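# Pour the dispenser's beads into the white cup

## Task

Get every bead out of the dispenser and into the white cup, then leave the cup upright and resting on the dispenser's tray. A few loose beads on the tray or table are acceptable. The result only counts if everything stays in place without the robot holding it, so release the cup and move the grippers away at the end.

## Robot and tools

Robot: two arms, left_arm and right_arm, each with six revolute joints and a parallel gripper. Nothing may be knocked or set off the table. The arms must not collide with or shove each other. Avoid drops, slips, slams and hard pushes. Outside disturbances may sometimes jerk a held part or nudge a loose object.

Frame: all printed hand positions share one scene frame. The origin sits on the table surface midway between the arms. +z is up, +x points forward over the table, and left_arm is on the +y side. The arm names do not match left or right in any picture. Positions are in metres and orientations are quaternions in w,x,y,z order. Printed hand positions can be slightly wrong, more so when the arm is stretched far. The gripper fingers point along the gripper's +z axis and close along its y axis. The reported end_effector_position is the spot between the finger pads, just under 1 cm behind the tips.

Tool execute_actions, argument actions, is a list holding zero or one entry.
- Empty list: nothing is commanded. You get the current state and the camera pictures.
- Motion entry {"rows": [...], "steps": n}: n is 1 to 15 control steps of 1/30 s each, and 15 if omitted. A motion needs at least 6 steps. Each row is used for one step, and the final row repeats if there are fewer rows than steps.
- Wait entry {"steps": n}: n may be up to 300. Nothing new is commanded, and the call returns after n steps counted from the previous result.
- Optional pictures: true adds camera images. Otherwise images come only with the empty list.
- A refused call sends nothing to the robot.

Row layout: always 14 numbers in one list covering both arms, even if only one arm should move. The first 7 are left_arm and the last 7 are right_arm. Each block is waist, shoulder, elbow, wrist pitch, wrist yaw, wrist roll, then the gripper opening. The six joint values are absolute target angles in radians, in the same form as the Joint positions line. They are not offsets. Stated ranges:
- waist -2.618 to 3.054
- shoulder 0.000 to 3.142
- elbow 0.000 to 3.142
- wrist pitch -1.571 to 1.571
- wrist yaw -1.571 to 1.571
- wrist roll -2.094 to 2.094
A real joint end may sit up to 0.036 rad either side of these values. A target more than 0.036 rad past a stated end, and further out than the last reported angle, is refused. A target beyond the real end is clipped there, and the result then reports "joint sent to its limit". That line may refer to an earlier action, and its absence does not prove there is more room. Opening is absolute, from -1 (closed) to +1 (fully open, pads 0.087 m apart).

Motion limits: friction can leave a joint up to about 0.031 rad short of its target, and very small changes may not move it at all. Each step, a joint's target is clamped to within a fixed lead of its measured angle: waist 0.202, shoulder 0.258, elbow 0.238, wrist pitch 0.573, wrist yaw and roll 0.522. Also, if the targets would put the gripper more than 70 mm from where it is now, the whole arm's targets are pulled back. Large moves therefore take several calls.

Timing: each result is captured 6 steps before its action finishes. The remaining steps, and the simulation in general, keep running while you compose the next reply. Arms keep heading to the last row sent until everything has nearly stopped, or until a step is HELD. After that, only a new action resumes travel or pressing. Fingers that are mid-motion finish moving regardless.

Result lines:
- The state line gives each gripper's position and quaternion.
- Joint positions and Joint velocities give, per arm, the six joints (rad, rad/s), then the pad gap (m, m/s).
- grip_measured is the measured finger opening on the command scale. Each gripper's reading has its own fixed error of up to about 1 mm. Away from ±1, the fingers go to where grip_measured equals your command.
- "joint command not followed" means the clearance check changed or blocked some joint targets. The rest of the row still ran.
- HELD marks steps where your row, or part of it, did not reach the robot.

Gripping: to hold something, command an opening about 0.02 below the current grip_measured for a firm grip, or less below for a lighter one. Pads push up to about 20 N each, and some grippers are weaker. Closing fast can squeeze harder and sometimes springs the fingers open.

Heat: carrying a load warms the motors, and this continues between calls. A MOTOR HOT warning appears at 75 °C. At 90 °C that arm halts for 10 s; that threshold is then skipped for 5 minutes and applies again afterwards. At 100 °C the arm's motors and gripper go limp until they cool, and the arm drops. Stops are reported as OVER-TEMPERATURE FAULT. Any stop hurts, so do not hold loads longer than needed.

Tool zoom_image: camera is one of cam_high, cam_low, cam_left_wrist or cam_right_wrist (each 504x504). region is [x0, y0, x1, y1] in that image's pixels, origin at the top-left, at most 504 by 504. It returns an enlarged view of that camera's latest image.

Tool show_instructions: no arguments. It displays the scene's reference pages, here the dispenser manual image, and moves nothing.

Tool finished_scene: argument scene is the current scene's number. Before calling it, make sure the cup is upright on the tray holding the beads, both grippers have released it, and the arms are moved away. Replying without any tool call also ends things.

Each tool is called after "Request:" as a command line: name --argument value for each argument, lists and objects as JSON in quotes; but a table of rows of numbers goes row by row, as --pt "numbers of a row", without its own name.

## Session

Request:
execute_actions --actions '[]'

Scene clock: 0.00 s of 4050.00 s.
left_arm: end_effector_position=(+0.4707, +0.5206, +0.1017) grip_measured=+0.981 end_effector_quat_wxyz=(+0.634, +0.023, +0.738, +0.228) | right_arm: end_effector_position=(-0.0372, -0.7098, +0.2257) grip_measured=+1.000 end_effector_quat_wxyz=(+0.205, +0.101, +0.923, -0.308)
Joint positions: left_arm=[0.202 1.901 0.743 1.066 0.083 0.384 0.087] | right_arm=[-1.517  1.53   1.494 -0.845 -0.344 -1.262  0.087]
Joint velocities: left_arm=[-0.002 -0.017 -0.017 -0.007  0.007 -0.022 -0.001] | right_arm=[-0.007  0.012 -0.007 -0.051  0.007  0.007  0.   ]
Motor temperatures (°C, as the motors report them): left_arm=[29 28 29 29 26 29] | right_arm=[29 27 28 30 28 29]

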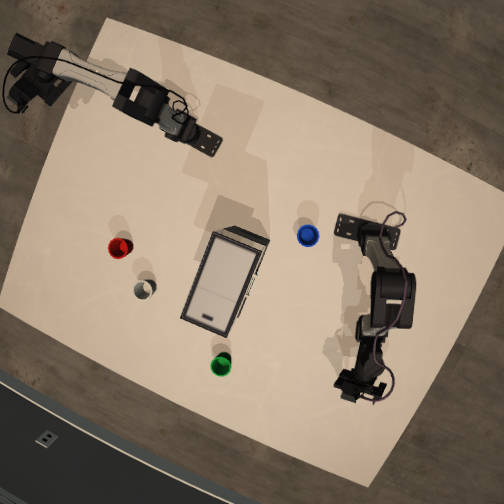

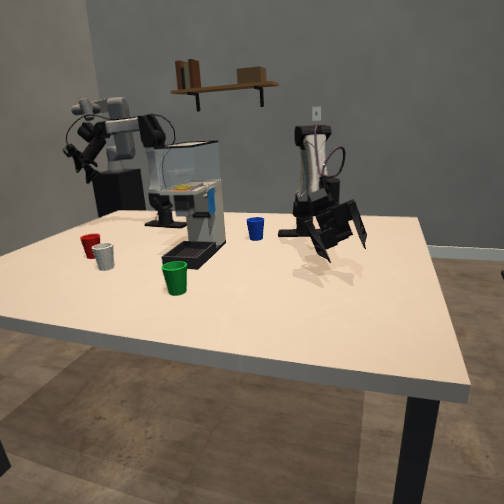

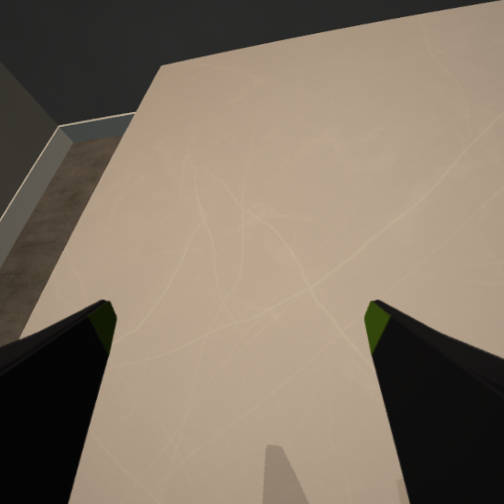

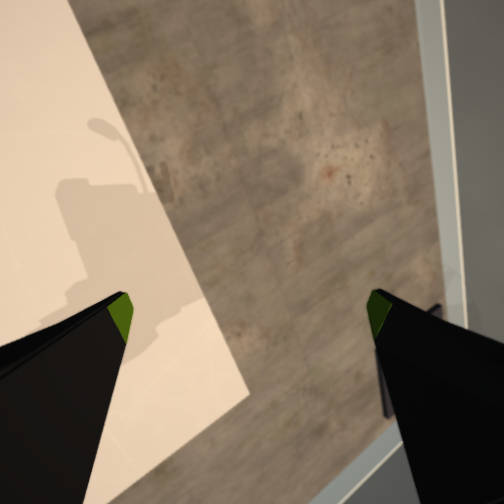

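Request:
zoom_image --camera "cam_high" --region '[90, 210, 290, 390]'

Request:
zoom_image --camera "cam_low" --region '[70, 130, 280, 310]'

Region (90, 210, 290, 390) of cam_high's 504x504 image, scaled by 2.520, with more detail than that image has; it fills the top 454 rows of this view, and the rest is white.

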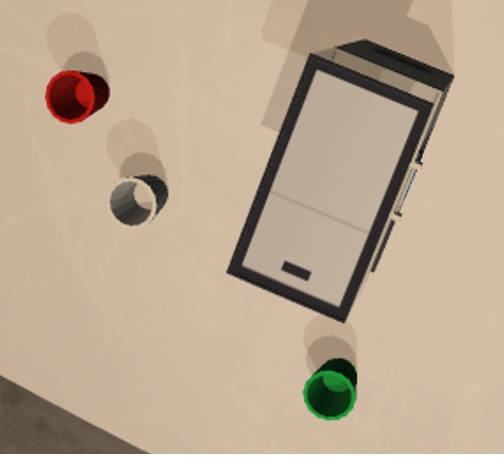

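Region (70, 130, 280, 310) of cam_low's 504x504 image, scaled by 2.400, with more detail than that image has; it fills the top 432 rows of this view, and the rest is white.

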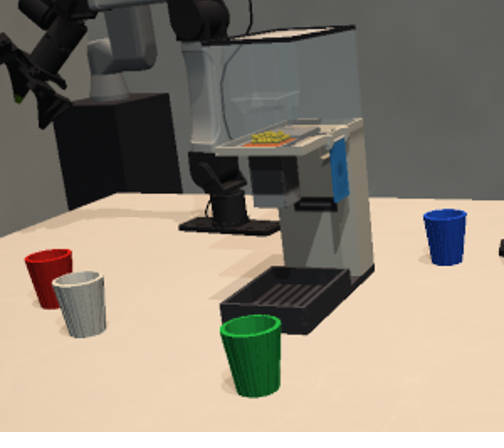

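Request:
execute_actions --actions '[{"rows": [[0.201,1.900,0.743,1.066,0.085,0.383,0.9,-1.509,1.53,1.494,-0.825,-0.323,-1.220,1],[0.198,1.898,0.741,1.065,0.093,0.381,0.8,-1.493,1.53,1.494,-0.785,-0.301,-1.177,1],[0.193,1.893,0.739,1.064,0.105,0.377,0.65,-1.468,1.53,1.494,-0.725,-0.280,-1.135,1],[0.186,1.887,0.735,1.062,0.123,0.372,0.5,-1.434,1.53,1.484,-0.650,-0.259,-1.093,1],[0.177,1.880,0.731,1.060,0.144,0.366,0.35,-1.391,1.53,1.464,-0.574,-0.238,-1.050,1],[0.166,1.871,0.726,1.057,0.171,0.358,0.2,-1.339,1.53,1.434,-0.499,-0.216,-1.008,1],[0.154,1.860,0.720,1.054,0.201,0.349,0.05,-1.288,1.53,1.399,-0.423,-0.195,-0.966,1],[0.139,1.848,0.713,1.051,0.236,0.339,-0.1,-1.236,1.53,1.363,-0.348,-0.174,-0.923,1],[0.124,1.835,0.706,1.047,0.275,0.327,-0.25,-1.185,1.53,1.328,-0.273,-0.152,-0.881,1],[0.106,1.821,0.697,1.042,0.317,0.315,-0.4,-1.133,1.53,1.292,-0.197,-0.131,-0.839,1],[0.088,1.805,0.689,1.038,0.362,0.302,-0.55,-1.082,1.53,1.257,-0.122,-0.110,-0.796,1],[0.068,1.789,0.679,1.033,0.410,0.288,-0.7,-1.031,1.53,1.222,-0.046,-0.088,-0.754,1],[0.048,1.771,0.669,1.028,0.461,0.273,-0.85,-0.979,1.53,1.186,0.029,-0.067,-0.712,1],[0.026,1.753,0.659,1.023,0.514,0.257,-0.95,-0.928,1.53,1.151,0.104,-0.046,-0.669,1],[0.004,1.734,0.648,1.017,0.568,0.241,-1,-0.876,1.53,1.115,0.180,-0.025,-0.627,1]], "steps": 15}]' --pictures false

Request:
execute_actions --actions '[{"rows": [[-0.019,1.715,0.638,1.011,0.624,0.225,-1,-0.825,1.53,1.080,0.255,-0.003,-0.585,1],[-0.042,1.696,0.627,1.006,0.680,0.208,-1,-0.774,1.53,1.045,0.331,0.018,-0.542,1],[-0.066,1.676,0.616,1.000,0.738,0.191,-1,-0.722,1.53,1.009,0.406,0.039,-0.500,1],[-0.089,1.656,0.604,0.994,0.795,0.174,-1,-0.671,1.535,0.974,0.481,0.061,-0.458,1],[-0.112,1.637,0.593,0.989,0.851,0.157,-1,-0.619,1.545,0.938,0.557,0.082,-0.415,1],[-0.135,1.618,0.583,0.983,0.907,0.141,-1,-0.568,1.56,0.903,0.632,0.103,-0.373,1],[-0.157,1.599,0.572,0.977,0.961,0.125,-1,-0.517,1.575,0.868,0.708,0.125,-0.331,1],[-0.179,1.581,0.562,0.972,1.014,0.109,-1,-0.465,1.59,0.832,0.783,0.146,-0.288,1],[-0.199,1.564,0.552,0.967,1.065,0.095,-1,-0.414,1.605,0.797,0.858,0.167,-0.246,1],[-0.219,1.547,0.542,0.962,1.113,0.080,-1,-0.362,1.62,0.761,0.934,0.189,-0.204,1],[-0.237,1.531,0.534,0.958,1.158,0.067,-1,-0.311,1.635,0.726,1.009,0.210,-0.161,1],[-0.255,1.517,0.525,0.953,1.200,0.055,-1,-0.260,1.65,0.691,1.085,0.231,-0.119,1],[-0.270,1.504,0.518,0.949,1.239,0.043,-1,-0.208,1.665,0.655,1.160,0.252,-0.077,1],[-0.285,1.492,0.511,0.946,1.274,0.033,-1,-0.157,1.68,0.620,1.235,0.274,-0.034,1],[-0.297,1.481,0.505,0.943,1.304,0.024,-1,-0.105,1.695,0.584,1.311,0.295,0.008,1]], "steps": 15}]' --pictures false

Request:
execute_actions --actions '[{"rows": [[-0.308,1.472,0.500,0.940,1.331,0.016,-1,-0.054,1.71,0.549,1.385,0.295,0.008,1],[-0.317,1.465,0.496,0.938,1.352,0.010,-1,-0.003,1.725,0.514,1.440,0.295,0.008,1],[-0.324,1.459,0.492,0.936,1.370,0.005,-1,0.049,1.74,0.478,1.475,0.295,0.008,1],[-0.329,1.454,0.490,0.935,1.382,0.001,-1,0.100,1.755,0.443,1.495,0.295,0.008,1],[-0.332,1.452,0.488,0.934,1.389,-0.001,-1,0.152,1.77,0.417,1.495,0.295,0.008,1],[-0.333,1.451,0.488,0.934,1.392,-0.002,-1,0.203,1.785,0.402,1.495,0.295,0.008,1],[-0.333,1.451,0.488,0.934,1.392,-0.002,-1,0.254,1.80,0.394,1.495,0.295,0.008,1],[-0.333,1.451,0.488,0.934,1.392,-0.002,-1,0.298,1.815,0.394,1.495,0.295,0.008,1],[-0.333,1.451,0.488,0.934,1.392,-0.002,-1,0.332,1.83,0.394,1.495,0.295,0.008,1],[-0.333,1.451,0.488,0.934,1.392,-0.002,-1,0.357,1.845,0.394,1.495,0.295,0.008,1],[-0.333,1.451,0.488,0.934,1.392,-0.002,-1,0.373,1.86,0.394,1.495,0.295,0.008,1],[-0.333,1.451,0.488,0.934,1.392,-0.002,-1,0.382,1.87,0.394,1.495,0.295,0.008,1]], "steps": 15}]' --pictures false

Request:
execute_actions --actions '[{"steps": 8}]' --pictures true

Scene clock: 12.43 s of 4050.00 s.
left_arm: end_effector_position=(+0.4822, +0.4889, +0.1136) grip_measured=-0.179 end_effector_quat_wxyz=(+0.657, +0.056, +0.729, +0.184) | right_arm: end_effector_position=(+0.0462, -0.7417, +0.2398) grip_measured=+1.000 end_effector_quat_wxyz=(+0.252, +0.099, +0.885, -0.379)
Joint positions: left_arm=[0.164 1.873 0.743 1.061 0.162 0.36  0.036] | right_arm=[-1.288  1.53   1.415 -0.531 -0.227 -1.04   0.087]
Joint velocities: left_arm=[-0.403 -0.359 -0.017 -0.022  0.652 -0.154 -0.126] | right_arm=[ 1.556 -0.017 -0.93   1.839  0.432  1.062  0.   ]
Motor temperatures (°C, as the motors report them): left_arm=[29 31 30 32 26 29] | right_arm=[29 28 29 31 28 29]
Steps of this call (steps 1 to 90: nothing new was sent; then 9.13 s passed at rest; steps 91 to 99: the first 9 steps of this action). Readings (joint positions):
91: left_arm=[0.202 1.901 0.743 1.068 0.083 0.384] | right_arm=[-1.517 1.530 1.494 -0.845 -0.343 -1.257]
92: left_arm=[0.202 1.901 0.743 1.068 0.083 0.384] | right_arm=[-1.515 1.530 1.494 -0.842 -0.337 -1.244]
94: left_arm=[0.201 1.901 0.743 1.068 0.089 0.383] | right_arm=[-1.494 1.530 1.494 -0.805 -0.312 -1.202]
98: left_arm=[0.177 1.884 0.743 1.063 0.140 0.367] | right_arm=[-1.342 1.530 1.445 -0.596 -0.244 -1.076]
99: the state above

Scene clock: 12.93 s of 4050.00 s.
left_arm: end_effector_position=(+0.4177, +0.2134, +0.1627) grip_measured=-1.000 end_effector_quat_wxyz=(+0.673, +0.329, +0.625, -0.221) | right_arm: end_effector_position=(+0.3421, -0.5974, +0.1953) grip_measured=+1.000 end_effector_quat_wxyz=(+0.556, +0.083, +0.753, -0.341)
Joint positions: left_arm=[-0.16   1.604  0.6    1.009  0.837  0.164  0.   ] | right_arm=[-0.503  1.565  0.882  0.534  0.069 -0.43   0.087]
Joint velocities: left_arm=[-0.657 -0.53  -0.291 -0.095  1.531 -0.462  0.   ] | right_arm=[ 1.443  0.413 -0.979  2.234  0.476  1.194  0.   ]
Motor temperatures (°C, as the motors report them): left_arm=[29 31 30 32 26 29] | right_arm=[29 28 29 32 28 29]
Steps of this call (steps 1 to 6: the last 6 steps of your previous action; steps 7 to 15: the first 9 steps of this action). Readings (joint positions):
7: left_arm=[0.026 1.755 0.687 1.049 0.421 0.285] | right_arm=[-0.913 1.530 1.154 -0.065 -0.096 -0.764]
8: left_arm=[0.003 1.737 0.676 1.045 0.469 0.271] | right_arm=[-0.863 1.530 1.119 0.006 -0.076 -0.723]
10: left_arm=[-0.044 1.699 0.654 1.035 0.570 0.242] | right_arm=[-0.760 1.530 1.050 0.152 -0.035 -0.640]
14: left_arm=[-0.137 1.622 0.610 1.014 0.784 0.179] | right_arm=[-0.554 1.552 0.916 0.457 0.048 -0.472]
15: the state above

Scene clock: 13.43 s of 4050.00 s.
left_arm: end_effector_position=(+0.2795, +0.1167, +0.1721) grip_measured=-1.000 end_effector_quat_wxyz=(+0.531, +0.482, +0.516, -0.469) | right_arm: end_effector_position=(+0.3852, -0.2744, +0.1027) grip_measured=+1.000 end_effector_quat_wxyz=(+0.710, +0.025, +0.703, -0.041)
Joint positions: left_arm=[-0.324  1.464  0.518  0.957  1.345  0.016  0.   ] | right_arm=[ 0.264  1.798  0.419  1.389  0.269 -0.025  0.087]
Joint velocities: left_arm=[ 0.007 -0.002  0.017 -0.125  0.271 -0.066  0.   ] | right_arm=[ 1.243  0.481 -0.164  0.432  0.007  0.11   0.   ]
Motor temperatures (°C, as the motors report them): left_arm=[29 31 30 32 26 29] | right_arm=[29 28 29 32 28 29]
Steps of this call (steps 1 to 6: the last 6 steps of your previous action; steps 7 to 15: the first 9 steps of this action). Readings (joint positions):
7: left_arm=[-0.283 1.499 0.540 0.977 1.164 0.069] | right_arm=[-0.141 1.683 0.628 1.044 0.212 -0.141]
8: left_arm=[-0.294 1.490 0.534 0.973 1.200 0.058] | right_arm=[-0.089 1.697 0.592 1.114 0.226 -0.113]
10: left_arm=[-0.312 1.475 0.525 0.967 1.262 0.040] | right_arm=[0.014 1.725 0.523 1.237 0.246 -0.073]
14: left_arm=[-0.324 1.464 0.518 0.959 1.335 0.019] | right_arm=[0.218 1.781 0.427 1.373 0.267 -0.030]
15: the state above

Scene clock: 13.70 s of 4050.00 s.
left_arm: end_effector_position=(+0.2733, +0.1162, +0.1714) grip_measured=-1.000 end_effector_quat_wxyz=(+0.519, +0.486, +0.513, -0.481) | right_arm: end_effector_position=(+0.3795, -0.2252, +0.0901) grip_measured=+1.000 end_effector_quat_wxyz=(+0.708, -0.007, +0.706, +0.003)
Joint positions: left_arm=[-0.324  1.464  0.518  0.952  1.377  0.005  0.   ] | right_arm=[ 0.38   1.861  0.416  1.448  0.276 -0.006  0.087]
Joint velocities: left_arm=[ 0.002  0.007  0.002  0.007  0.081 -0.037  0.   ] | right_arm=[0.002 0.007 0.007 0.095 0.066 0.051 0.   ]
Motor temperatures (°C, as the motors report them): left_arm=[29 31 30 32 26 29] | right_arm=[29 28 29 32 28 29]
Kept back: nothing.
Steps of this call (steps 1 to 6: the last 6 steps of your previous action; steps 7 to 8: the robot went on to your last target). Readings (joint positions):
1: left_arm=[-0.324 1.464 0.518 0.956 1.353 0.013] | right_arm=[0.303 1.813 0.417 1.403 0.270 -0.021]
2: left_arm=[-0.324 1.464 0.518 0.955 1.359 0.011] | right_arm=[0.335 1.828 0.416 1.414 0.270 -0.017]
4: left_arm=[-0.324 1.464 0.518 0.953 1.368 0.008] | right_arm=[0.372 1.851 0.416 1.432 0.270 -0.012]
8: the state above

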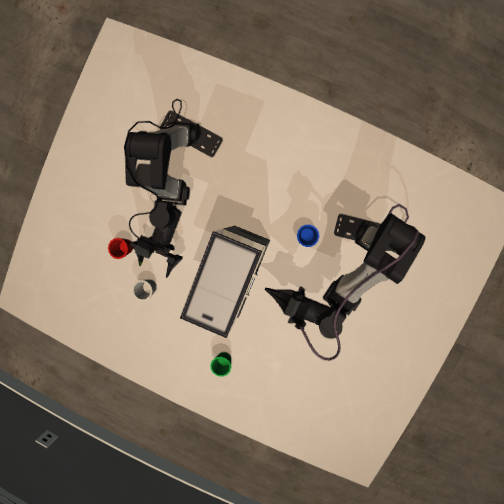

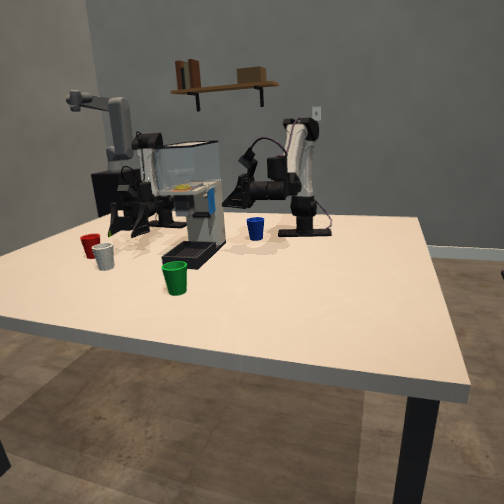

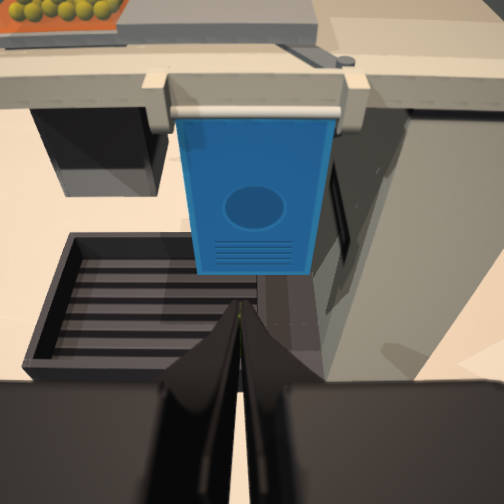

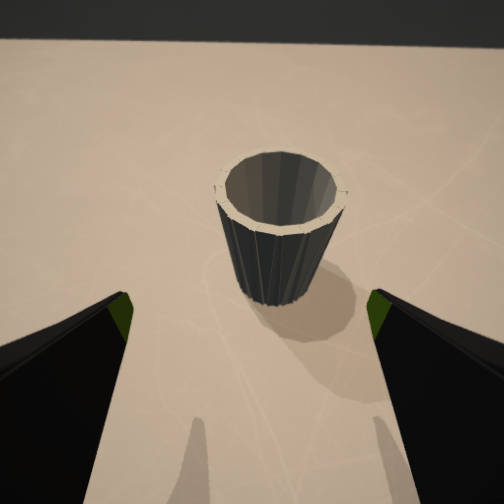

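Request:
zoom_image --camera "cam_high" --region '[90, 180, 230, 320]'

Request:
execute_actions --actions '[]'

Region (90, 180, 230, 320) of cam_high's 504x504 image, scaled by 3.600, with more detail than that image has.

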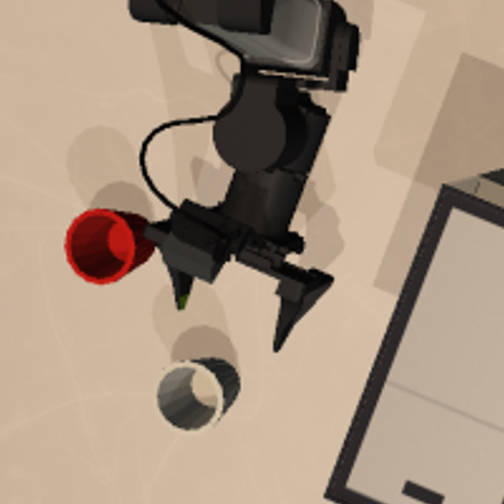

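Scene clock: 13.87 s of 4050.00 s.
left_arm: end_effector_position=(+0.2725, +0.1162, +0.1713) grip_measured=-1.000 end_effector_quat_wxyz=(+0.517, +0.487, +0.513, -0.483) | right_arm: end_effector_position=(+0.3801, -0.2257, +0.0938) grip_measured=+1.000 end_effector_quat_wxyz=(+0.713, -0.003, +0.701, +0.004)
Joint positions: left_arm=[-0.324  1.464  0.518  0.951  1.381  0.004  0.   ] | right_arm=[ 0.38   1.861  0.416  1.464  0.281 -0.003  0.087]
Joint velocities: left_arm=[ 0.012 -0.002  0.012 -0.007 -0.081 -0.051  0.   ] | right_arm=[-0.017 -0.007 -0.002  0.051 -0.022  0.037  0.   ]
Motor temperatures (°C, as the motors report them): left_arm=[29 31 30 32 26 29] | right_arm=[29 28 29 32 28 29]
Kept back: nothing.
Steps of this call (steps 1 to 5: the robot went on to your last target). Readings (joint positions):
1: left_arm=[-0.324 1.464 0.518 0.952 1.378 0.005] | right_arm=[0.380 1.861 0.416 1.453 0.278 -0.005]
2: left_arm=[-0.324 1.464 0.518 0.951 1.379 0.004] | right_arm=[0.380 1.861 0.416 1.457 0.279 -0.005]
4: left_arm=[-0.324 1.464 0.518 0.951 1.380 0.004] | right_arm=[0.380 1.861 0.416 1.462 0.281 -0.003]
5: the state above

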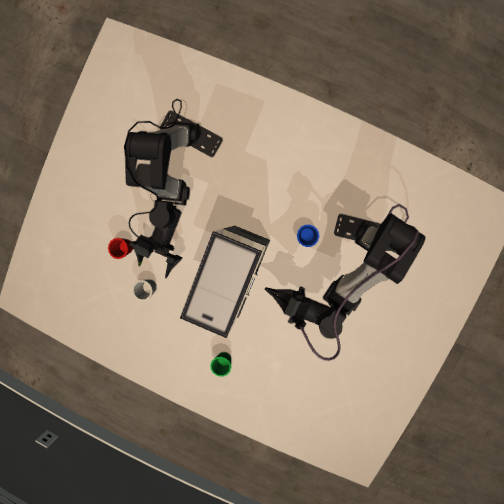

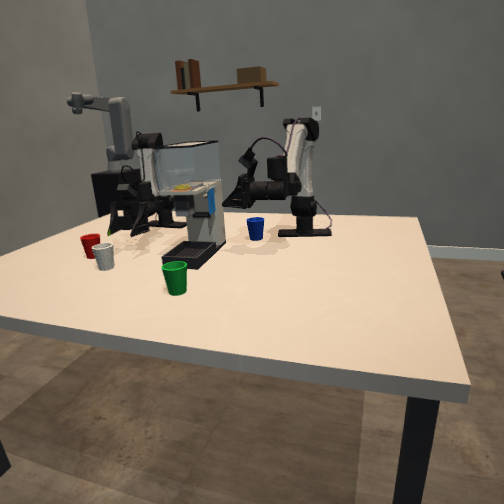

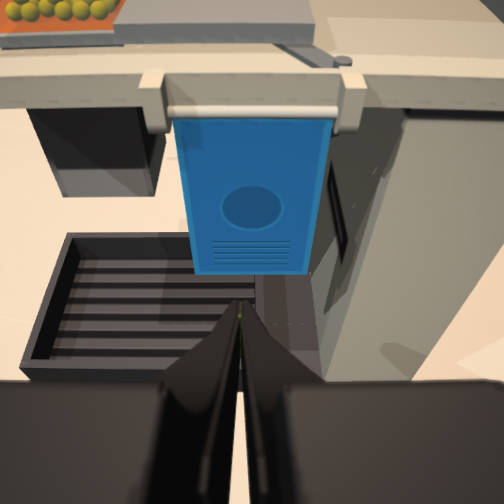

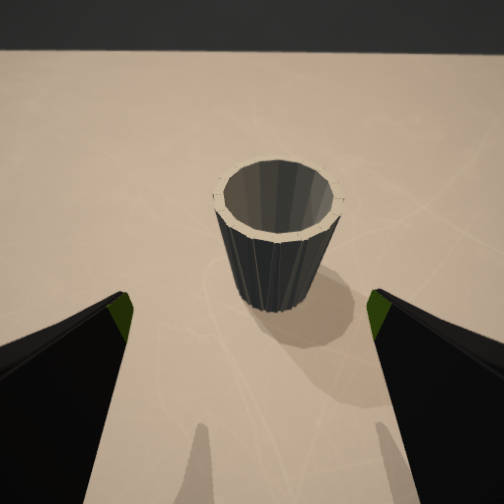

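Request:
execute_actions --actions '[{"rows": [[-0.333,1.451,0.488,0.934,1.392,-0.002,-1,0.382,1.885,0.452,1.48,0.32,0.008,1],[-0.333,1.451,0.488,0.934,1.392,-0.002,-1,0.382,1.91,0.464,1.48,0.34,0.008,1],[-0.333,1.451,0.488,0.934,1.392,-0.002,-1,0.382,1.94,0.48,1.48,0.36,0.008,1],[-0.333,1.451,0.488,0.934,1.392,-0.002,-1,0.382,1.972,0.498,1.48,0.378,0.008,1],[-0.333,1.451,0.488,0.934,1.392,-0.002,-1,0.382,2.004,0.518,1.48,0.395,0.008,1],[-0.333,1.451,0.488,0.934,1.392,-0.002,-1,0.382,2.034,0.54,1.475,0.412,0.008,1],[-0.333,1.451,0.488,0.934,1.392,-0.002,-1,0.382,2.06,0.565,1.47,0.428,0.008,1],[-0.333,1.451,0.488,0.934,1.392,-0.002,-1,0.382,2.086,0.597,1.465,0.444,0.008,1],[-0.333,1.451,0.488,0.934,1.392,-0.002,-1,0.382,2.111,0.631,1.46,0.46,0.008,1],[-0.333,1.451,0.488,0.934,1.392,-0.002,-1,0.382,2.136,0.665,1.455,0.476,0.008,1],[-0.333,1.451,0.488,0.934,1.392,-0.002,-1,0.382,2.16,0.699,1.45,0.49,0.008,1],[-0.333,1.451,0.488,0.934,1.392,-0.002,-1,0.382,2.183,0.732,1.45,0.5,0.008,1],[-0.333,1.451,0.488,0.934,1.392,-0.002,-1,0.382,2.204,0.762,1.45,0.504,0.008,1],[-0.333,1.451,0.488,0.934,1.392,-0.002,-1,0.382,2.221,0.787,1.45,0.504,0.008,1],[-0.333,1.451,0.488,0.934,1.392,-0.002,-1,0.382,2.232,0.804,1.45,0.504,0.008,1]], "steps": 15}]' --pictures false

Request:
execute_actions --actions '[{"steps": 10}]' --pictures true

Scene clock: 18.13 s of 4050.00 s.
left_arm: end_effector_position=(+0.2721, +0.1161, +0.1713) grip_measured=-1.000 end_effector_quat_wxyz=(+0.517, +0.487, +0.512, -0.483) | right_arm: end_effector_position=(+0.4088, -0.2355, +0.0545) grip_measured=+1.000 end_effector_quat_wxyz=(+0.693, +0.029, +0.720, -0.039)
Joint positions: left_arm=[-0.324  1.464  0.518  0.951  1.383  0.003  0.   ] | right_arm=[ 0.38   2.061  0.552  1.469  0.388 -0.001  0.087]
Joint velocities: left_arm=[-0.007 -0.017 -0.007 -0.007 -0.051 -0.051  0.   ] | right_arm=[ 0.012  0.857  0.799 -0.154  0.432 -0.037  0.   ]
Motor temperatures (°C, as the motors report them): left_arm=[29 31 30 32 26 29] | right_arm=[29 28 29 33 28 29]
Steps of this call (steps 1 to 30: the robot went on to your last target; steps 31 to 90: nothing new was sent; then 0.97 s passed at rest; steps 91 to 99: the first 9 steps of this action). Readings (joint positions):
91: left_arm=[-0.324 1.464 0.518 0.951 1.383 0.003] | right_arm=[0.380 1.863 0.416 1.469 0.288 -0.001]
92: left_arm=[-0.324 1.464 0.518 0.951 1.383 0.003] | right_arm=[0.380 1.869 0.420 1.470 0.296 -0.001]
94: left_arm=[-0.324 1.464 0.518 0.951 1.383 0.003] | right_arm=[0.380 1.907 0.444 1.474 0.318 -0.001]
98: left_arm=[-0.324 1.464 0.518 0.951 1.383 0.003] | right_arm=[0.380 2.031 0.525 1.472 0.373 -0.001]
99: the state above

Scene clock: 18.47 s of 4050.00 s.
left_arm: end_effector_position=(+0.2721, +0.1161, +0.1713) grip_measured=-1.000 end_effector_quat_wxyz=(+0.517, +0.487, +0.512, -0.483) | right_arm: end_effector_position=(+0.4574, -0.2360, +0.0484) grip_measured=+1.000 end_effector_quat_wxyz=(+0.707, +0.067, +0.701, -0.065)
Joint positions: left_arm=[-0.324  1.464  0.518  0.951  1.383  0.003  0.   ] | right_arm=[ 0.38   2.222  0.776  1.455  0.479 -0.001  0.087]
Joint velocities: left_arm=[-0.012 -0.002 -0.012  0.037  0.051  0.007  0.   ] | right_arm=[-0.002 -0.002 -0.002 -0.007  0.081  0.066  0.   ]
Motor temperatures (°C, as the motors report them): left_arm=[29 31 30 32 26 29] | right_arm=[29 28 29 33 28 29]
Kept back: nothing.
Steps of this call (steps 1 to 6: the last 6 steps of your previous action; steps 7 to 10: the robot went on to your last target). Readings (joint positions):
1: left_arm=[-0.324 1.464 0.518 0.951 1.383 0.003] | right_arm=[0.380 2.089 0.582 1.466 0.403 -0.001]
2: left_arm=[-0.324 1.464 0.518 0.951 1.383 0.003] | right_arm=[0.380 2.116 0.614 1.462 0.418 -0.001]
4: left_arm=[-0.324 1.464 0.518 0.951 1.383 0.003] | right_arm=[0.380 2.163 0.682 1.458 0.444 -0.001]
8: left_arm=[-0.324 1.464 0.518 0.951 1.383 0.003] | right_arm=[0.380 2.219 0.772 1.455 0.471 -0.001]
10: the state above

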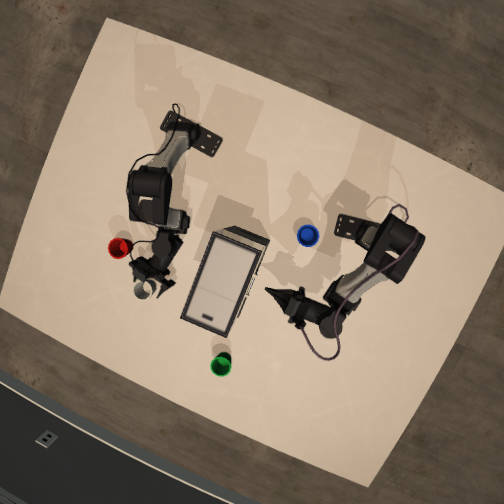

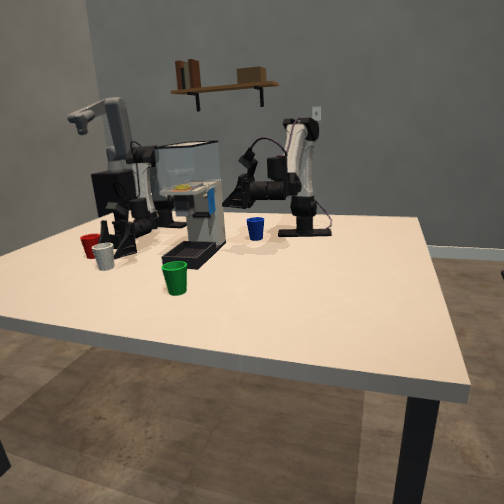

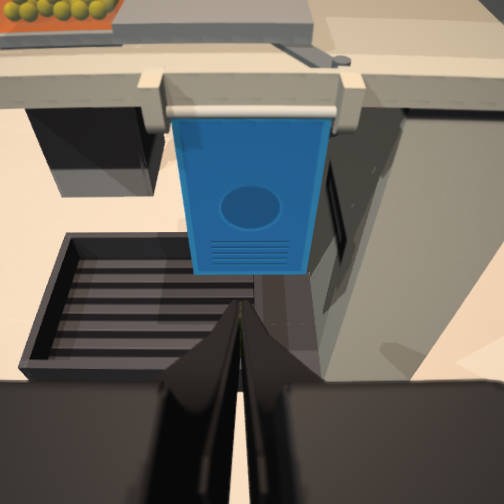

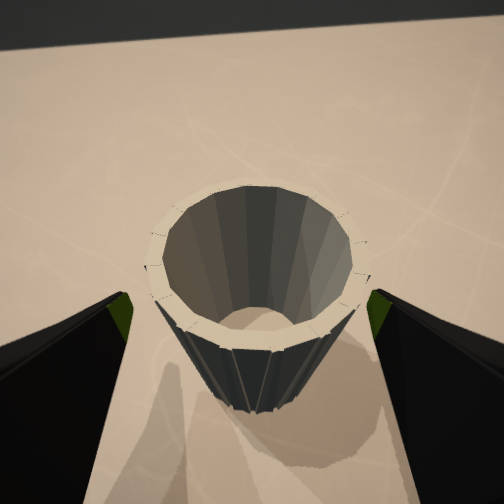

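Request:
execute_actions --actions '[{"rows": [[-0.333,1.451,0.488,0.934,1.392,-0.002,-1,0.382,2.235,0.811,1.44,0.515,0.008,1],[-0.333,1.451,0.488,0.934,1.392,-0.002,-1,0.382,2.239,0.819,1.43,0.525,0.008,0.9],[-0.333,1.451,0.488,0.934,1.392,-0.002,-1,0.382,2.242,0.827,1.43,0.53,0.008,0.8],[-0.333,1.451,0.488,0.934,1.392,-0.002,-1,0.382,2.245,0.833,1.43,0.53,0.008,0.7],[-0.333,1.451,0.488,0.934,1.392,-0.002,-1,0.382,2.246,0.835,1.435,0.525,0.008,0.62],[-0.333,1.451,0.488,0.934,1.392,-0.002,-1,0.382,2.246,0.835,1.435,0.525,0.008,0.55],[-0.333,1.451,0.488,0.934,1.392,-0.002,-1,0.382,2.246,0.835,1.435,0.525,0.008,0.49],[-0.333,1.451,0.488,0.934,1.392,-0.002,-1,0.382,2.246,0.835,1.435,0.525,0.008,0.44],[-0.333,1.451,0.488,0.934,1.392,-0.002,-1,0.382,2.246,0.835,1.435,0.525,0.008,0.40],[-0.333,1.451,0.488,0.934,1.392,-0.002,-1,0.382,2.246,0.835,1.435,0.525,0.008,0.36],[-0.333,1.451,0.488,0.934,1.392,-0.002,-1,0.382,2.246,0.835,1.435,0.525,0.008,0.33],[-0.333,1.451,0.488,0.934,1.392,-0.002,-1,0.382,2.246,0.835,1.435,0.525,0.008,0.31],[-0.333,1.451,0.488,0.934,1.392,-0.002,-1,0.382,2.235,0.835,1.44,0.52,0.008,0.31],[-0.333,1.451,0.488,0.934,1.392,-0.002,-1,0.382,2.225,0.835,1.445,0.51,0.008,0.31]], "steps": 14}]' --pictures false

Request:
execute_actions --actions '[{"rows": [[-0.333,1.451,0.488,0.934,1.392,-0.002,-1,0.382,2.215,0.835,1.445,0.505,0.008,0.31],[-0.333,1.451,0.488,0.934,1.392,-0.002,-1,0.382,2.204,0.835,1.44,0.50,0.008,0.31],[-0.333,1.451,0.488,0.934,1.392,-0.002,-1,0.382,2.19,0.835,1.42,0.50,0.008,0.31],[-0.333,1.451,0.488,0.934,1.392,-0.002,-1,0.382,2.172,0.835,1.39,0.497,0.008,0.31],[-0.333,1.451,0.488,0.934,1.392,-0.002,-1,0.382,2.152,0.835,1.36,0.448,0.008,0.31],[-0.333,1.451,0.488,0.934,1.392,-0.002,-1,0.382,2.13,0.835,1.33,0.388,0.008,0.31],[-0.333,1.451,0.488,0.934,1.392,-0.002,-1,0.382,2.108,0.835,1.30,0.319,0.008,0.31],[-0.333,1.451,0.488,0.934,1.392,-0.002,-1,0.382,2.088,0.835,1.28,0.241,0.008,0.31],[-0.333,1.451,0.488,0.934,1.392,-0.002,-1,0.382,2.07,0.835,1.275,0.156,0.008,0.31],[-0.333,1.451,0.488,0.934,1.392,-0.002,-1,0.382,2.057,0.835,1.275,0.065,0.008,0.31],[-0.333,1.451,0.488,0.934,1.392,-0.002,-1,0.382,2.049,0.835,1.275,-0.030,0.008,0.31],[-0.333,1.451,0.488,0.934,1.392,-0.002,-1,0.382,2.046,0.835,1.275,-0.129,0.008,0.31],[-0.333,1.451,0.488,0.934,1.392,-0.002,-1,0.382,2.046,0.835,1.275,-0.230,0.008,0.31],[-0.333,1.451,0.488,0.934,1.392,-0.002,-1,0.382,2.046,0.835,1.275,-0.331,0.008,0.31],[-0.333,1.451,0.488,0.934,1.392,-0.002,-1,0.382,2.046,0.835,1.275,-0.431,0.008,0.31]], "steps": 15}]' --pictures false

Request:
execute_actions --actions '[{"rows": [[-0.333,1.451,0.488,0.934,1.392,-0.002,-1,0.382,2.046,0.835,1.275,-0.529,0.008,0.31],[-0.333,1.451,0.488,0.934,1.392,-0.002,-1,0.382,2.046,0.835,1.275,-0.623,0.008,0.31],[-0.333,1.451,0.488,0.934,1.392,-0.002,-1,0.382,2.046,0.835,1.275,-0.711,0.008,0.31],[-0.333,1.451,0.488,0.934,1.392,-0.002,-1,0.382,2.046,0.835,1.275,-0.793,0.008,0.31],[-0.333,1.451,0.488,0.934,1.392,-0.002,-1,0.382,2.046,0.835,1.275,-0.867,0.008,0.31],[-0.333,1.451,0.488,0.934,1.392,-0.002,-1,0.382,2.046,0.835,1.275,-0.932,0.008,0.31],[-0.333,1.451,0.488,0.934,1.392,-0.002,-1,0.382,2.046,0.835,1.275,-0.987,0.008,0.31],[-0.333,1.451,0.488,0.934,1.392,-0.002,-1,0.382,2.046,0.835,1.275,-1.032,0.008,0.31],[-0.333,1.451,0.488,0.934,1.392,-0.002,-1,0.382,2.046,0.835,1.275,-1.065,0.008,0.31],[-0.333,1.451,0.488,0.934,1.392,-0.002,-1,0.382,2.046,0.835,1.275,-1.087,0.008,0.31],[-0.333,1.451,0.488,0.934,1.392,-0.002,-1,0.382,2.046,0.835,1.275,-1.096,0.008,0.31],[-0.333,1.451,0.488,0.934,1.392,-0.002,-1,0.382,2.046,0.835,1.275,-1.093,0.008,0.31],[-0.333,1.451,0.488,0.934,1.392,-0.002,-1,0.382,2.046,0.835,1.275,-1.078,0.008,0.31],[-0.333,1.451,0.488,0.934,1.392,-0.002,-1,0.382,2.046,0.835,1.275,-1.051,0.008,0.31],[-0.333,1.451,0.488,0.934,1.392,-0.002,-1,0.382,2.046,0.835,1.275,-1.013,0.008,0.31]], "steps": 15}]' --pictures false

Request:
execute_actions --actions '[{"steps": 8}]' --pictures true

Scene clock: 23.47 s of 4050.00 s.
left_arm: end_effector_position=(+0.2721, +0.1161, +0.1713) grip_measured=-1.000 end_effector_quat_wxyz=(+0.517, +0.487, +0.512, -0.483) | right_arm: end_effector_position=(+0.4630, -0.2394, +0.0499) grip_measured=+0.464 end_effector_quat_wxyz=(+0.709, +0.079, +0.697, -0.075)
Joint positions: left_arm=[-0.324  1.464  0.518  0.951  1.383  0.003  0.   ] | right_arm=[ 0.38   2.235  0.806  1.446  0.51  -0.001  0.064]
Joint velocities: left_arm=[-0.012 -0.002  0.002 -0.037  0.022  0.051  0.   ] | right_arm=[-0.002 -0.022  0.002  0.007  0.037  0.007 -0.042]
Motor temperatures (°C, as the motors report them): left_arm=[29 31 30 32 26 29] | right_arm=[29 29 29 33 28 29]
Steps of this call (steps 1 to 30: the robot went on to your last target; steps 31 to 90: nothing new was sent; then 1.73 s passed at rest; steps 91 to 98: the first 8 steps of this action). Readings (joint positions):
91: left_arm=[-0.324 1.464 0.518 0.951 1.383 0.003] | right_arm=[0.380 2.222 0.776 1.455 0.495 -0.001]
92: left_arm=[-0.324 1.464 0.518 0.951 1.383 0.003] | right_arm=[0.380 2.222 0.778 1.453 0.498 -0.001]
94: left_arm=[-0.324 1.464 0.518 0.951 1.383 0.003] | right_arm=[0.380 2.228 0.791 1.448 0.506 -0.001]
98: the state above

Scene clock: 23.97 s of 4050.00 s.
left_arm: end_effector_position=(+0.2721, +0.1161, +0.1713) grip_measured=-1.000 end_effector_quat_wxyz=(+0.517, +0.487, +0.512, -0.483) | right_arm: end_effector_position=(+0.4664, -0.2160, +0.0660) grip_measured=+0.391 end_effector_quat_wxyz=(+0.700, +0.028, +0.713, -0.032)
Joint positions: left_arm=[-0.324  1.464  0.518  0.951  1.383  0.003  0.   ] | right_arm=[0.38  2.139 0.806 1.313 0.375 0.    0.061]
Joint velocities: left_arm=[ 0.012 -0.002  0.002  0.066 -0.051 -0.037  0.   ] | right_arm=[-0.007 -0.598  0.002 -0.476 -1.311 -0.051 -0.   ]
Motor temperatures (°C, as the motors report them): left_arm=[29 31 30 32 26 29] | right_arm=[29 29 29 33 28 29]
Steps of this call (steps 1 to 6: the last 6 steps of your previous action; steps 7 to 15: the first 9 steps of this action). Readings (joint positions):
7: left_arm=[-0.324 1.464 0.518 0.951 1.383 0.003] | right_arm=[0.380 2.235 0.806 1.446 0.511 -0.001]
8: left_arm=[-0.324 1.464 0.518 0.951 1.383 0.003] | right_arm=[0.380 2.233 0.806 1.446 0.511 -0.001]
10: left_arm=[-0.324 1.464 0.518 0.951 1.383 0.003] | right_arm=[0.380 2.223 0.806 1.427 0.510 -0.000]
14: left_arm=[-0.324 1.464 0.518 0.951 1.383 0.003] | right_arm=[0.380 2.160 0.806 1.334 0.422 -0.000]
15: the state above

Scene clock: 24.47 s of 4050.00 s.
left_arm: end_effector_position=(+0.2721, +0.1161, +0.1713) grip_measured=-1.000 end_effector_quat_wxyz=(+0.517, +0.487, +0.512, -0.483) | right_arm: end_effector_position=(+0.3727, -0.0456, +0.0889) grip_measured=+0.391 end_effector_quat_wxyz=(+0.603, -0.366, +0.606, +0.367)
Joint positions: left_arm=[-0.324  1.464  0.518  0.951  1.383  0.003  0.   ] | right_arm=[ 0.38   2.065  0.806  1.255 -0.799  0.001  0.061]
Joint velocities: left_arm=[-0.012 -0.017 -0.002 -0.037  0.007 -0.037  0.   ] | right_arm=[-0.002  0.002  0.017  0.007 -1.751 -0.022 -0.001]
Motor temperatures (°C, as the motors report them): left_arm=[29 31 30 32 26 29] | right_arm=[29 29 29 33 28 29]
Steps of this call (steps 1 to 6: the last 6 steps of your previous action; steps 7 to 15: the first 9 steps of this action). Readings (joint positions):
7: left_arm=[-0.324 1.464 0.518 0.951 1.383 0.003] | right_arm=[0.380 2.065 0.806 1.280 -0.147 0.000]
8: left_arm=[-0.324 1.464 0.518 0.951 1.383 0.003] | right_arm=[0.380 2.065 0.806 1.274 -0.237 0.001]
10: left_arm=[-0.324 1.464 0.518 0.951 1.383 0.003] | right_arm=[0.380 2.065 0.806 1.263 -0.416 0.001]
14: left_arm=[-0.324 1.464 0.518 0.951 1.383 0.003] | right_arm=[0.380 2.065 0.806 1.255 -0.734 0.001]
15: the state above

Scene clock: 24.73 s of 4050.00 s.
left_arm: end_effector_position=(+0.2721, +0.1161, +0.1713) grip_measured=-1.000 end_effector_quat_wxyz=(+0.517, +0.487, +0.512, -0.483) | right_arm: end_effector_position=(+0.3408, -0.0327, +0.0890) grip_measured=+0.391 end_effector_quat_wxyz=(+0.564, -0.423, +0.567, +0.425)
Joint positions: left_arm=[-0.324  1.464  0.518  0.951  1.383  0.003  0.   ] | right_arm=[ 0.38   2.065  0.806  1.255 -0.995  0.001  0.061]
Joint velocities: left_arm=[-0.007 -0.007  0.002 -0.022  0.007  0.081  0.   ] | right_arm=[-0.037  0.012 -0.007  0.037 -0.081  0.037  0.   ]
Motor temperatures (°C, as the motors report them): left_arm=[29 31 30 32 26 29] | right_arm=[29 29 29 34 28 29]
Kept back: nothing.
Steps of this call (steps 1 to 6: the last 6 steps of your previous action; steps 7 to 8: the robot went on to your last target). Readings (joint positions):
1: left_arm=[-0.324 1.464 0.518 0.951 1.383 0.003] | right_arm=[0.380 2.065 0.806 1.255 -0.855 0.001]
2: left_arm=[-0.324 1.464 0.518 0.951 1.383 0.003] | right_arm=[0.380 2.065 0.806 1.255 -0.903 0.001]
4: left_arm=[-0.324 1.464 0.518 0.951 1.383 0.003] | right_arm=[0.380 2.065 0.806 1.255 -0.968 0.001]
8: the state above

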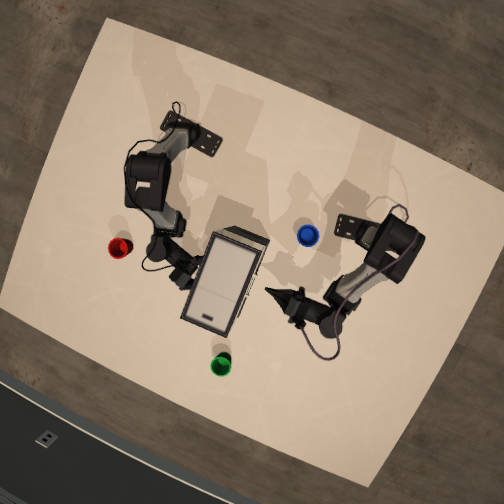

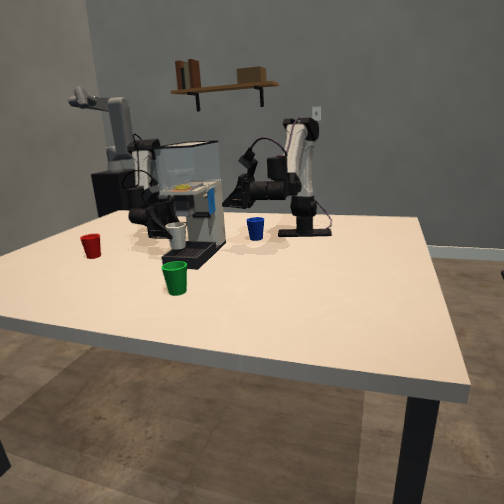

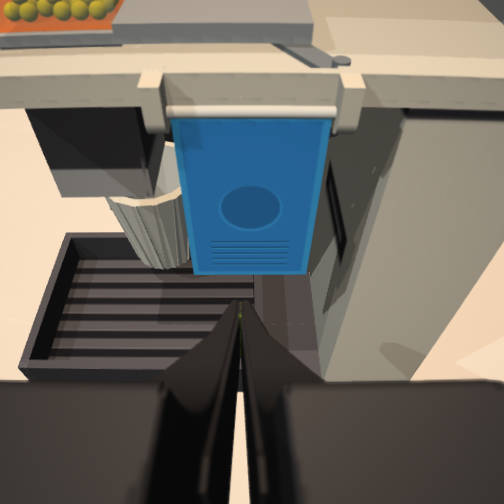

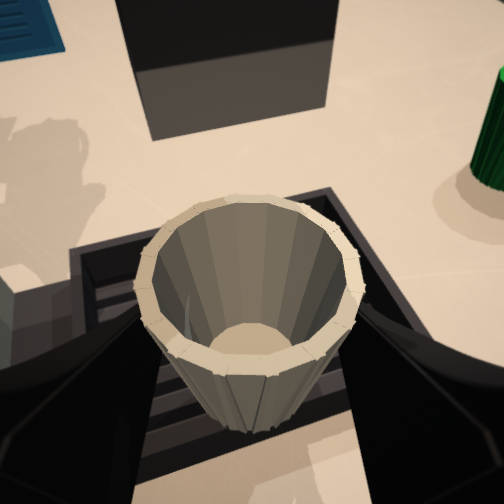

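Request:
execute_actions --actions '[{"rows": [[-0.333,1.451,0.488,0.934,1.392,-0.002,-1,0.394,2.08,0.842,1.275,-1.005,0.008,0.31],[-0.333,1.451,0.488,0.934,1.392,-0.002,-1,0.400,2.088,0.852,1.275,-1.0,0.008,0.31],[-0.333,1.451,0.488,0.934,1.392,-0.002,-1,0.407,2.096,0.863,1.275,-1.0,0.008,0.31],[-0.333,1.451,0.488,0.934,1.392,-0.002,-1,0.415,2.105,0.875,1.275,-1.0,0.008,0.31],[-0.333,1.451,0.488,0.934,1.392,-0.002,-1,0.423,2.114,0.887,1.275,-1.0,0.008,0.31],[-0.333,1.451,0.488,0.934,1.392,-0.002,-1,0.431,2.123,0.898,1.28,-1.0,0.008,0.31],[-0.333,1.451,0.488,0.934,1.392,-0.002,-1,0.437,2.137,0.907,1.285,-1.0,0.008,0.31],[-0.333,1.451,0.488,0.934,1.392,-0.002,-1,0.443,2.152,0.916,1.29,-1.0,0.008,0.31],[-0.333,1.451,0.488,0.934,1.392,-0.002,-1,0.448,2.166,0.924,1.29,-1.0,0.008,0.31],[-0.333,1.451,0.488,0.934,1.392,-0.002,-1,0.453,2.179,0.931,1.29,-1.0,0.008,0.31],[-0.333,1.451,0.488,0.934,1.392,-0.002,-1,0.457,2.189,0.937,1.29,-1.0,0.008,0.31],[-0.333,1.451,0.488,0.934,1.392,-0.002,-1,0.462,2.197,0.945,1.29,-1.0,0.008,0.31],[-0.333,1.451,0.488,0.934,1.392,-0.002,-1,0.466,2.203,0.953,1.29,-1.0,0.008,0.31],[-0.333,1.451,0.488,0.934,1.392,-0.002,-1,0.470,2.208,0.959,1.29,-1.0,0.008,0.31],[-0.333,1.451,0.488,0.934,1.392,-0.002,-1,0.472,2.211,0.963,1.29,-1.0,0.008,0.31]], "steps": 15}]' --pictures false

Request:
execute_actions --actions '[{"steps": 9}]' --pictures true

Scene clock: 28.80 s of 4050.00 s.
left_arm: end_effector_position=(+0.2721, +0.1161, +0.1713) grip_measured=-1.000 end_effector_quat_wxyz=(+0.517, +0.487, +0.512, -0.483) | right_arm: end_effector_position=(+0.3422, -0.0087, +0.0809) grip_measured=+0.391 end_effector_quat_wxyz=(+0.554, -0.439, +0.554, +0.439)
Joint positions: left_arm=[-0.324  1.464  0.518  0.951  1.383  0.003  0.   ] | right_arm=[ 0.428  2.135  0.88   1.256 -1.001  0.001  0.061]
Joint velocities: left_arm=[ 0.002 -0.002 -0.002 -0.051 -0.007 -0.007  0.   ] | right_arm=[ 0.212  0.364  0.266  0.037 -0.007 -0.022 -0.   ]
Motor temperatures (°C, as the motors report them): left_arm=[29 31 30 32 26 29] | right_arm=[29 30 30 34 28 29]
Steps of this call (steps 1 to 30: the robot went on to your last target; steps 31 to 90: nothing new was sent; then 0.77 s passed at rest; steps 91 to 99: the first 9 steps of this action). Readings (joint positions):
91: left_arm=[-0.324 1.464 0.518 0.951 1.383 0.003] | right_arm=[0.380 2.066 0.806 1.255 -1.001 0.001]
92: left_arm=[-0.324 1.464 0.518 0.951 1.383 0.003] | right_arm=[0.381 2.069 0.809 1.255 -1.001 0.001]
94: left_arm=[-0.324 1.464 0.518 0.951 1.383 0.003] | right_arm=[0.388 2.084 0.823 1.256 -1.001 0.001]
98: left_arm=[-0.324 1.464 0.518 0.951 1.383 0.003] | right_arm=[0.420 2.122 0.869 1.256 -1.001 0.001]
99: the state above

Scene clock: 29.10 s of 4050.00 s.
left_arm: end_effector_position=(+0.2721, +0.1161, +0.1713) grip_measured=-1.000 end_effector_quat_wxyz=(+0.517, +0.487, +0.512, -0.483) | right_arm: end_effector_position=(+0.3408, +0.0083, +0.0642) grip_measured=+0.391 end_effector_quat_wxyz=(+0.541, -0.447, +0.552, +0.451)
Joint positions: left_arm=[-0.324  1.464  0.518  0.951  1.383  0.003  0.   ] | right_arm=[ 0.462  2.207  0.928  1.263 -1.003  0.001  0.061]
Joint velocities: left_arm=[ 0.007  0.007 -0.012 -0.066 -0.007 -0.022  0.   ] | right_arm=[ 0.022 -0.002  0.027  0.022  0.007 -0.051 -0.   ]
Motor temperatures (°C, as the motors report them): left_arm=[29 31 30 32 26 29] | right_arm=[29 30 30 34 28 29]
Kept back: nothing.
Steps of this call (steps 1 to 6: the last 6 steps of your previous action; steps 7 to 9: the robot went on to your last target). Readings (joint positions):
1: left_arm=[-0.324 1.464 0.518 0.951 1.383 0.003] | right_arm=[0.435 2.148 0.888 1.256 -1.001 0.001]
2: left_arm=[-0.324 1.464 0.518 0.951 1.383 0.003] | right_arm=[0.441 2.163 0.895 1.256 -1.001 0.001]
4: left_arm=[-0.324 1.464 0.518 0.951 1.383 0.003] | right_arm=[0.451 2.188 0.906 1.256 -1.001 0.001]
8: left_arm=[-0.324 1.464 0.518 0.951 1.383 0.003] | right_arm=[0.461 2.206 0.927 1.263 -1.003 0.001]
9: the state above

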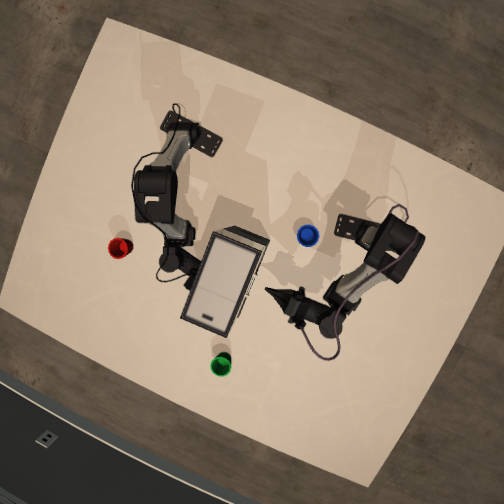

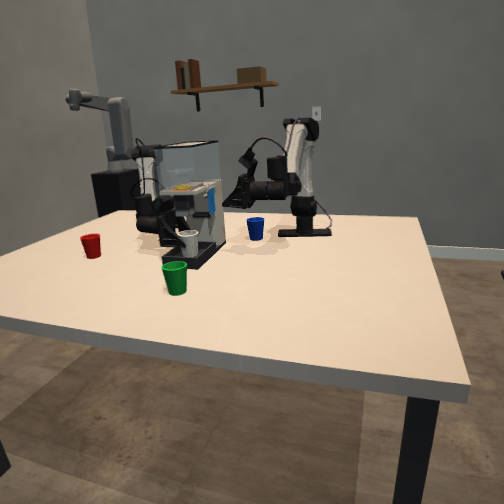

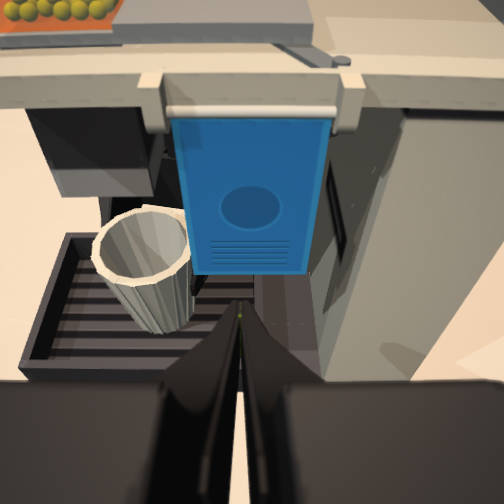

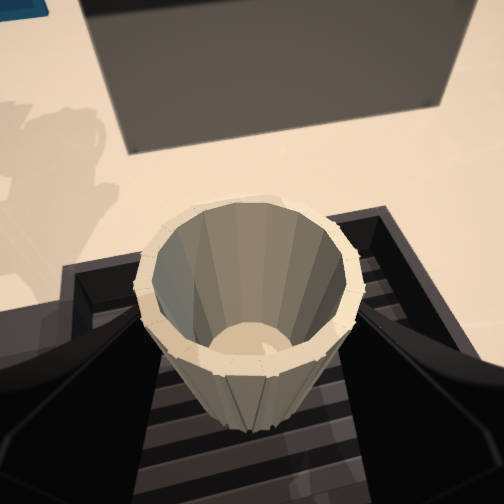

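Request:
zoom_image --camera "cam_left_wrist" --region '[10, 100, 260, 390]'

Request:
zoom_image --camera "cam_low" --region '[130, 170, 240, 280]'

Region (10, 100, 260, 390) of cam_left_wrist's 504x504 image, scaled by 1.738, with more detail than that image has; it fills the left 434 columns of this view, and the rest is white.

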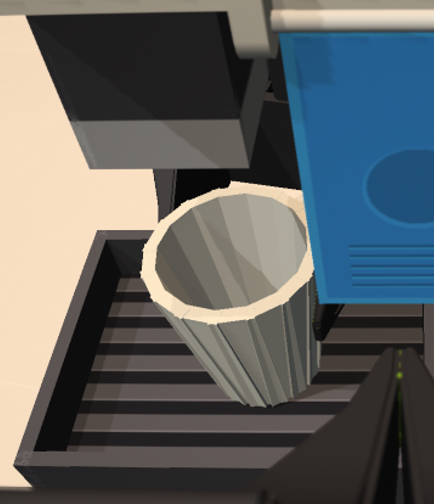

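Region (130, 170, 240, 280) of cam_low's 504x504 image, scaled by 4.582, with more detail than that image has.

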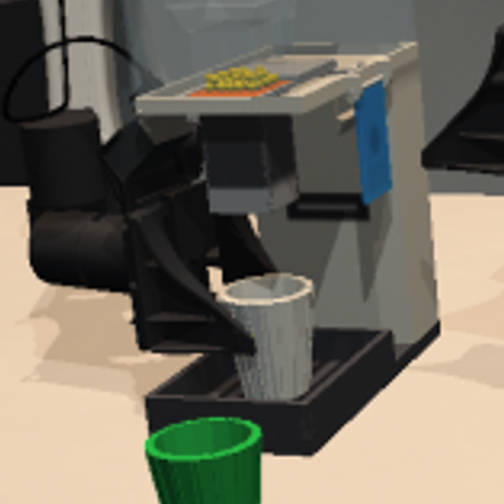

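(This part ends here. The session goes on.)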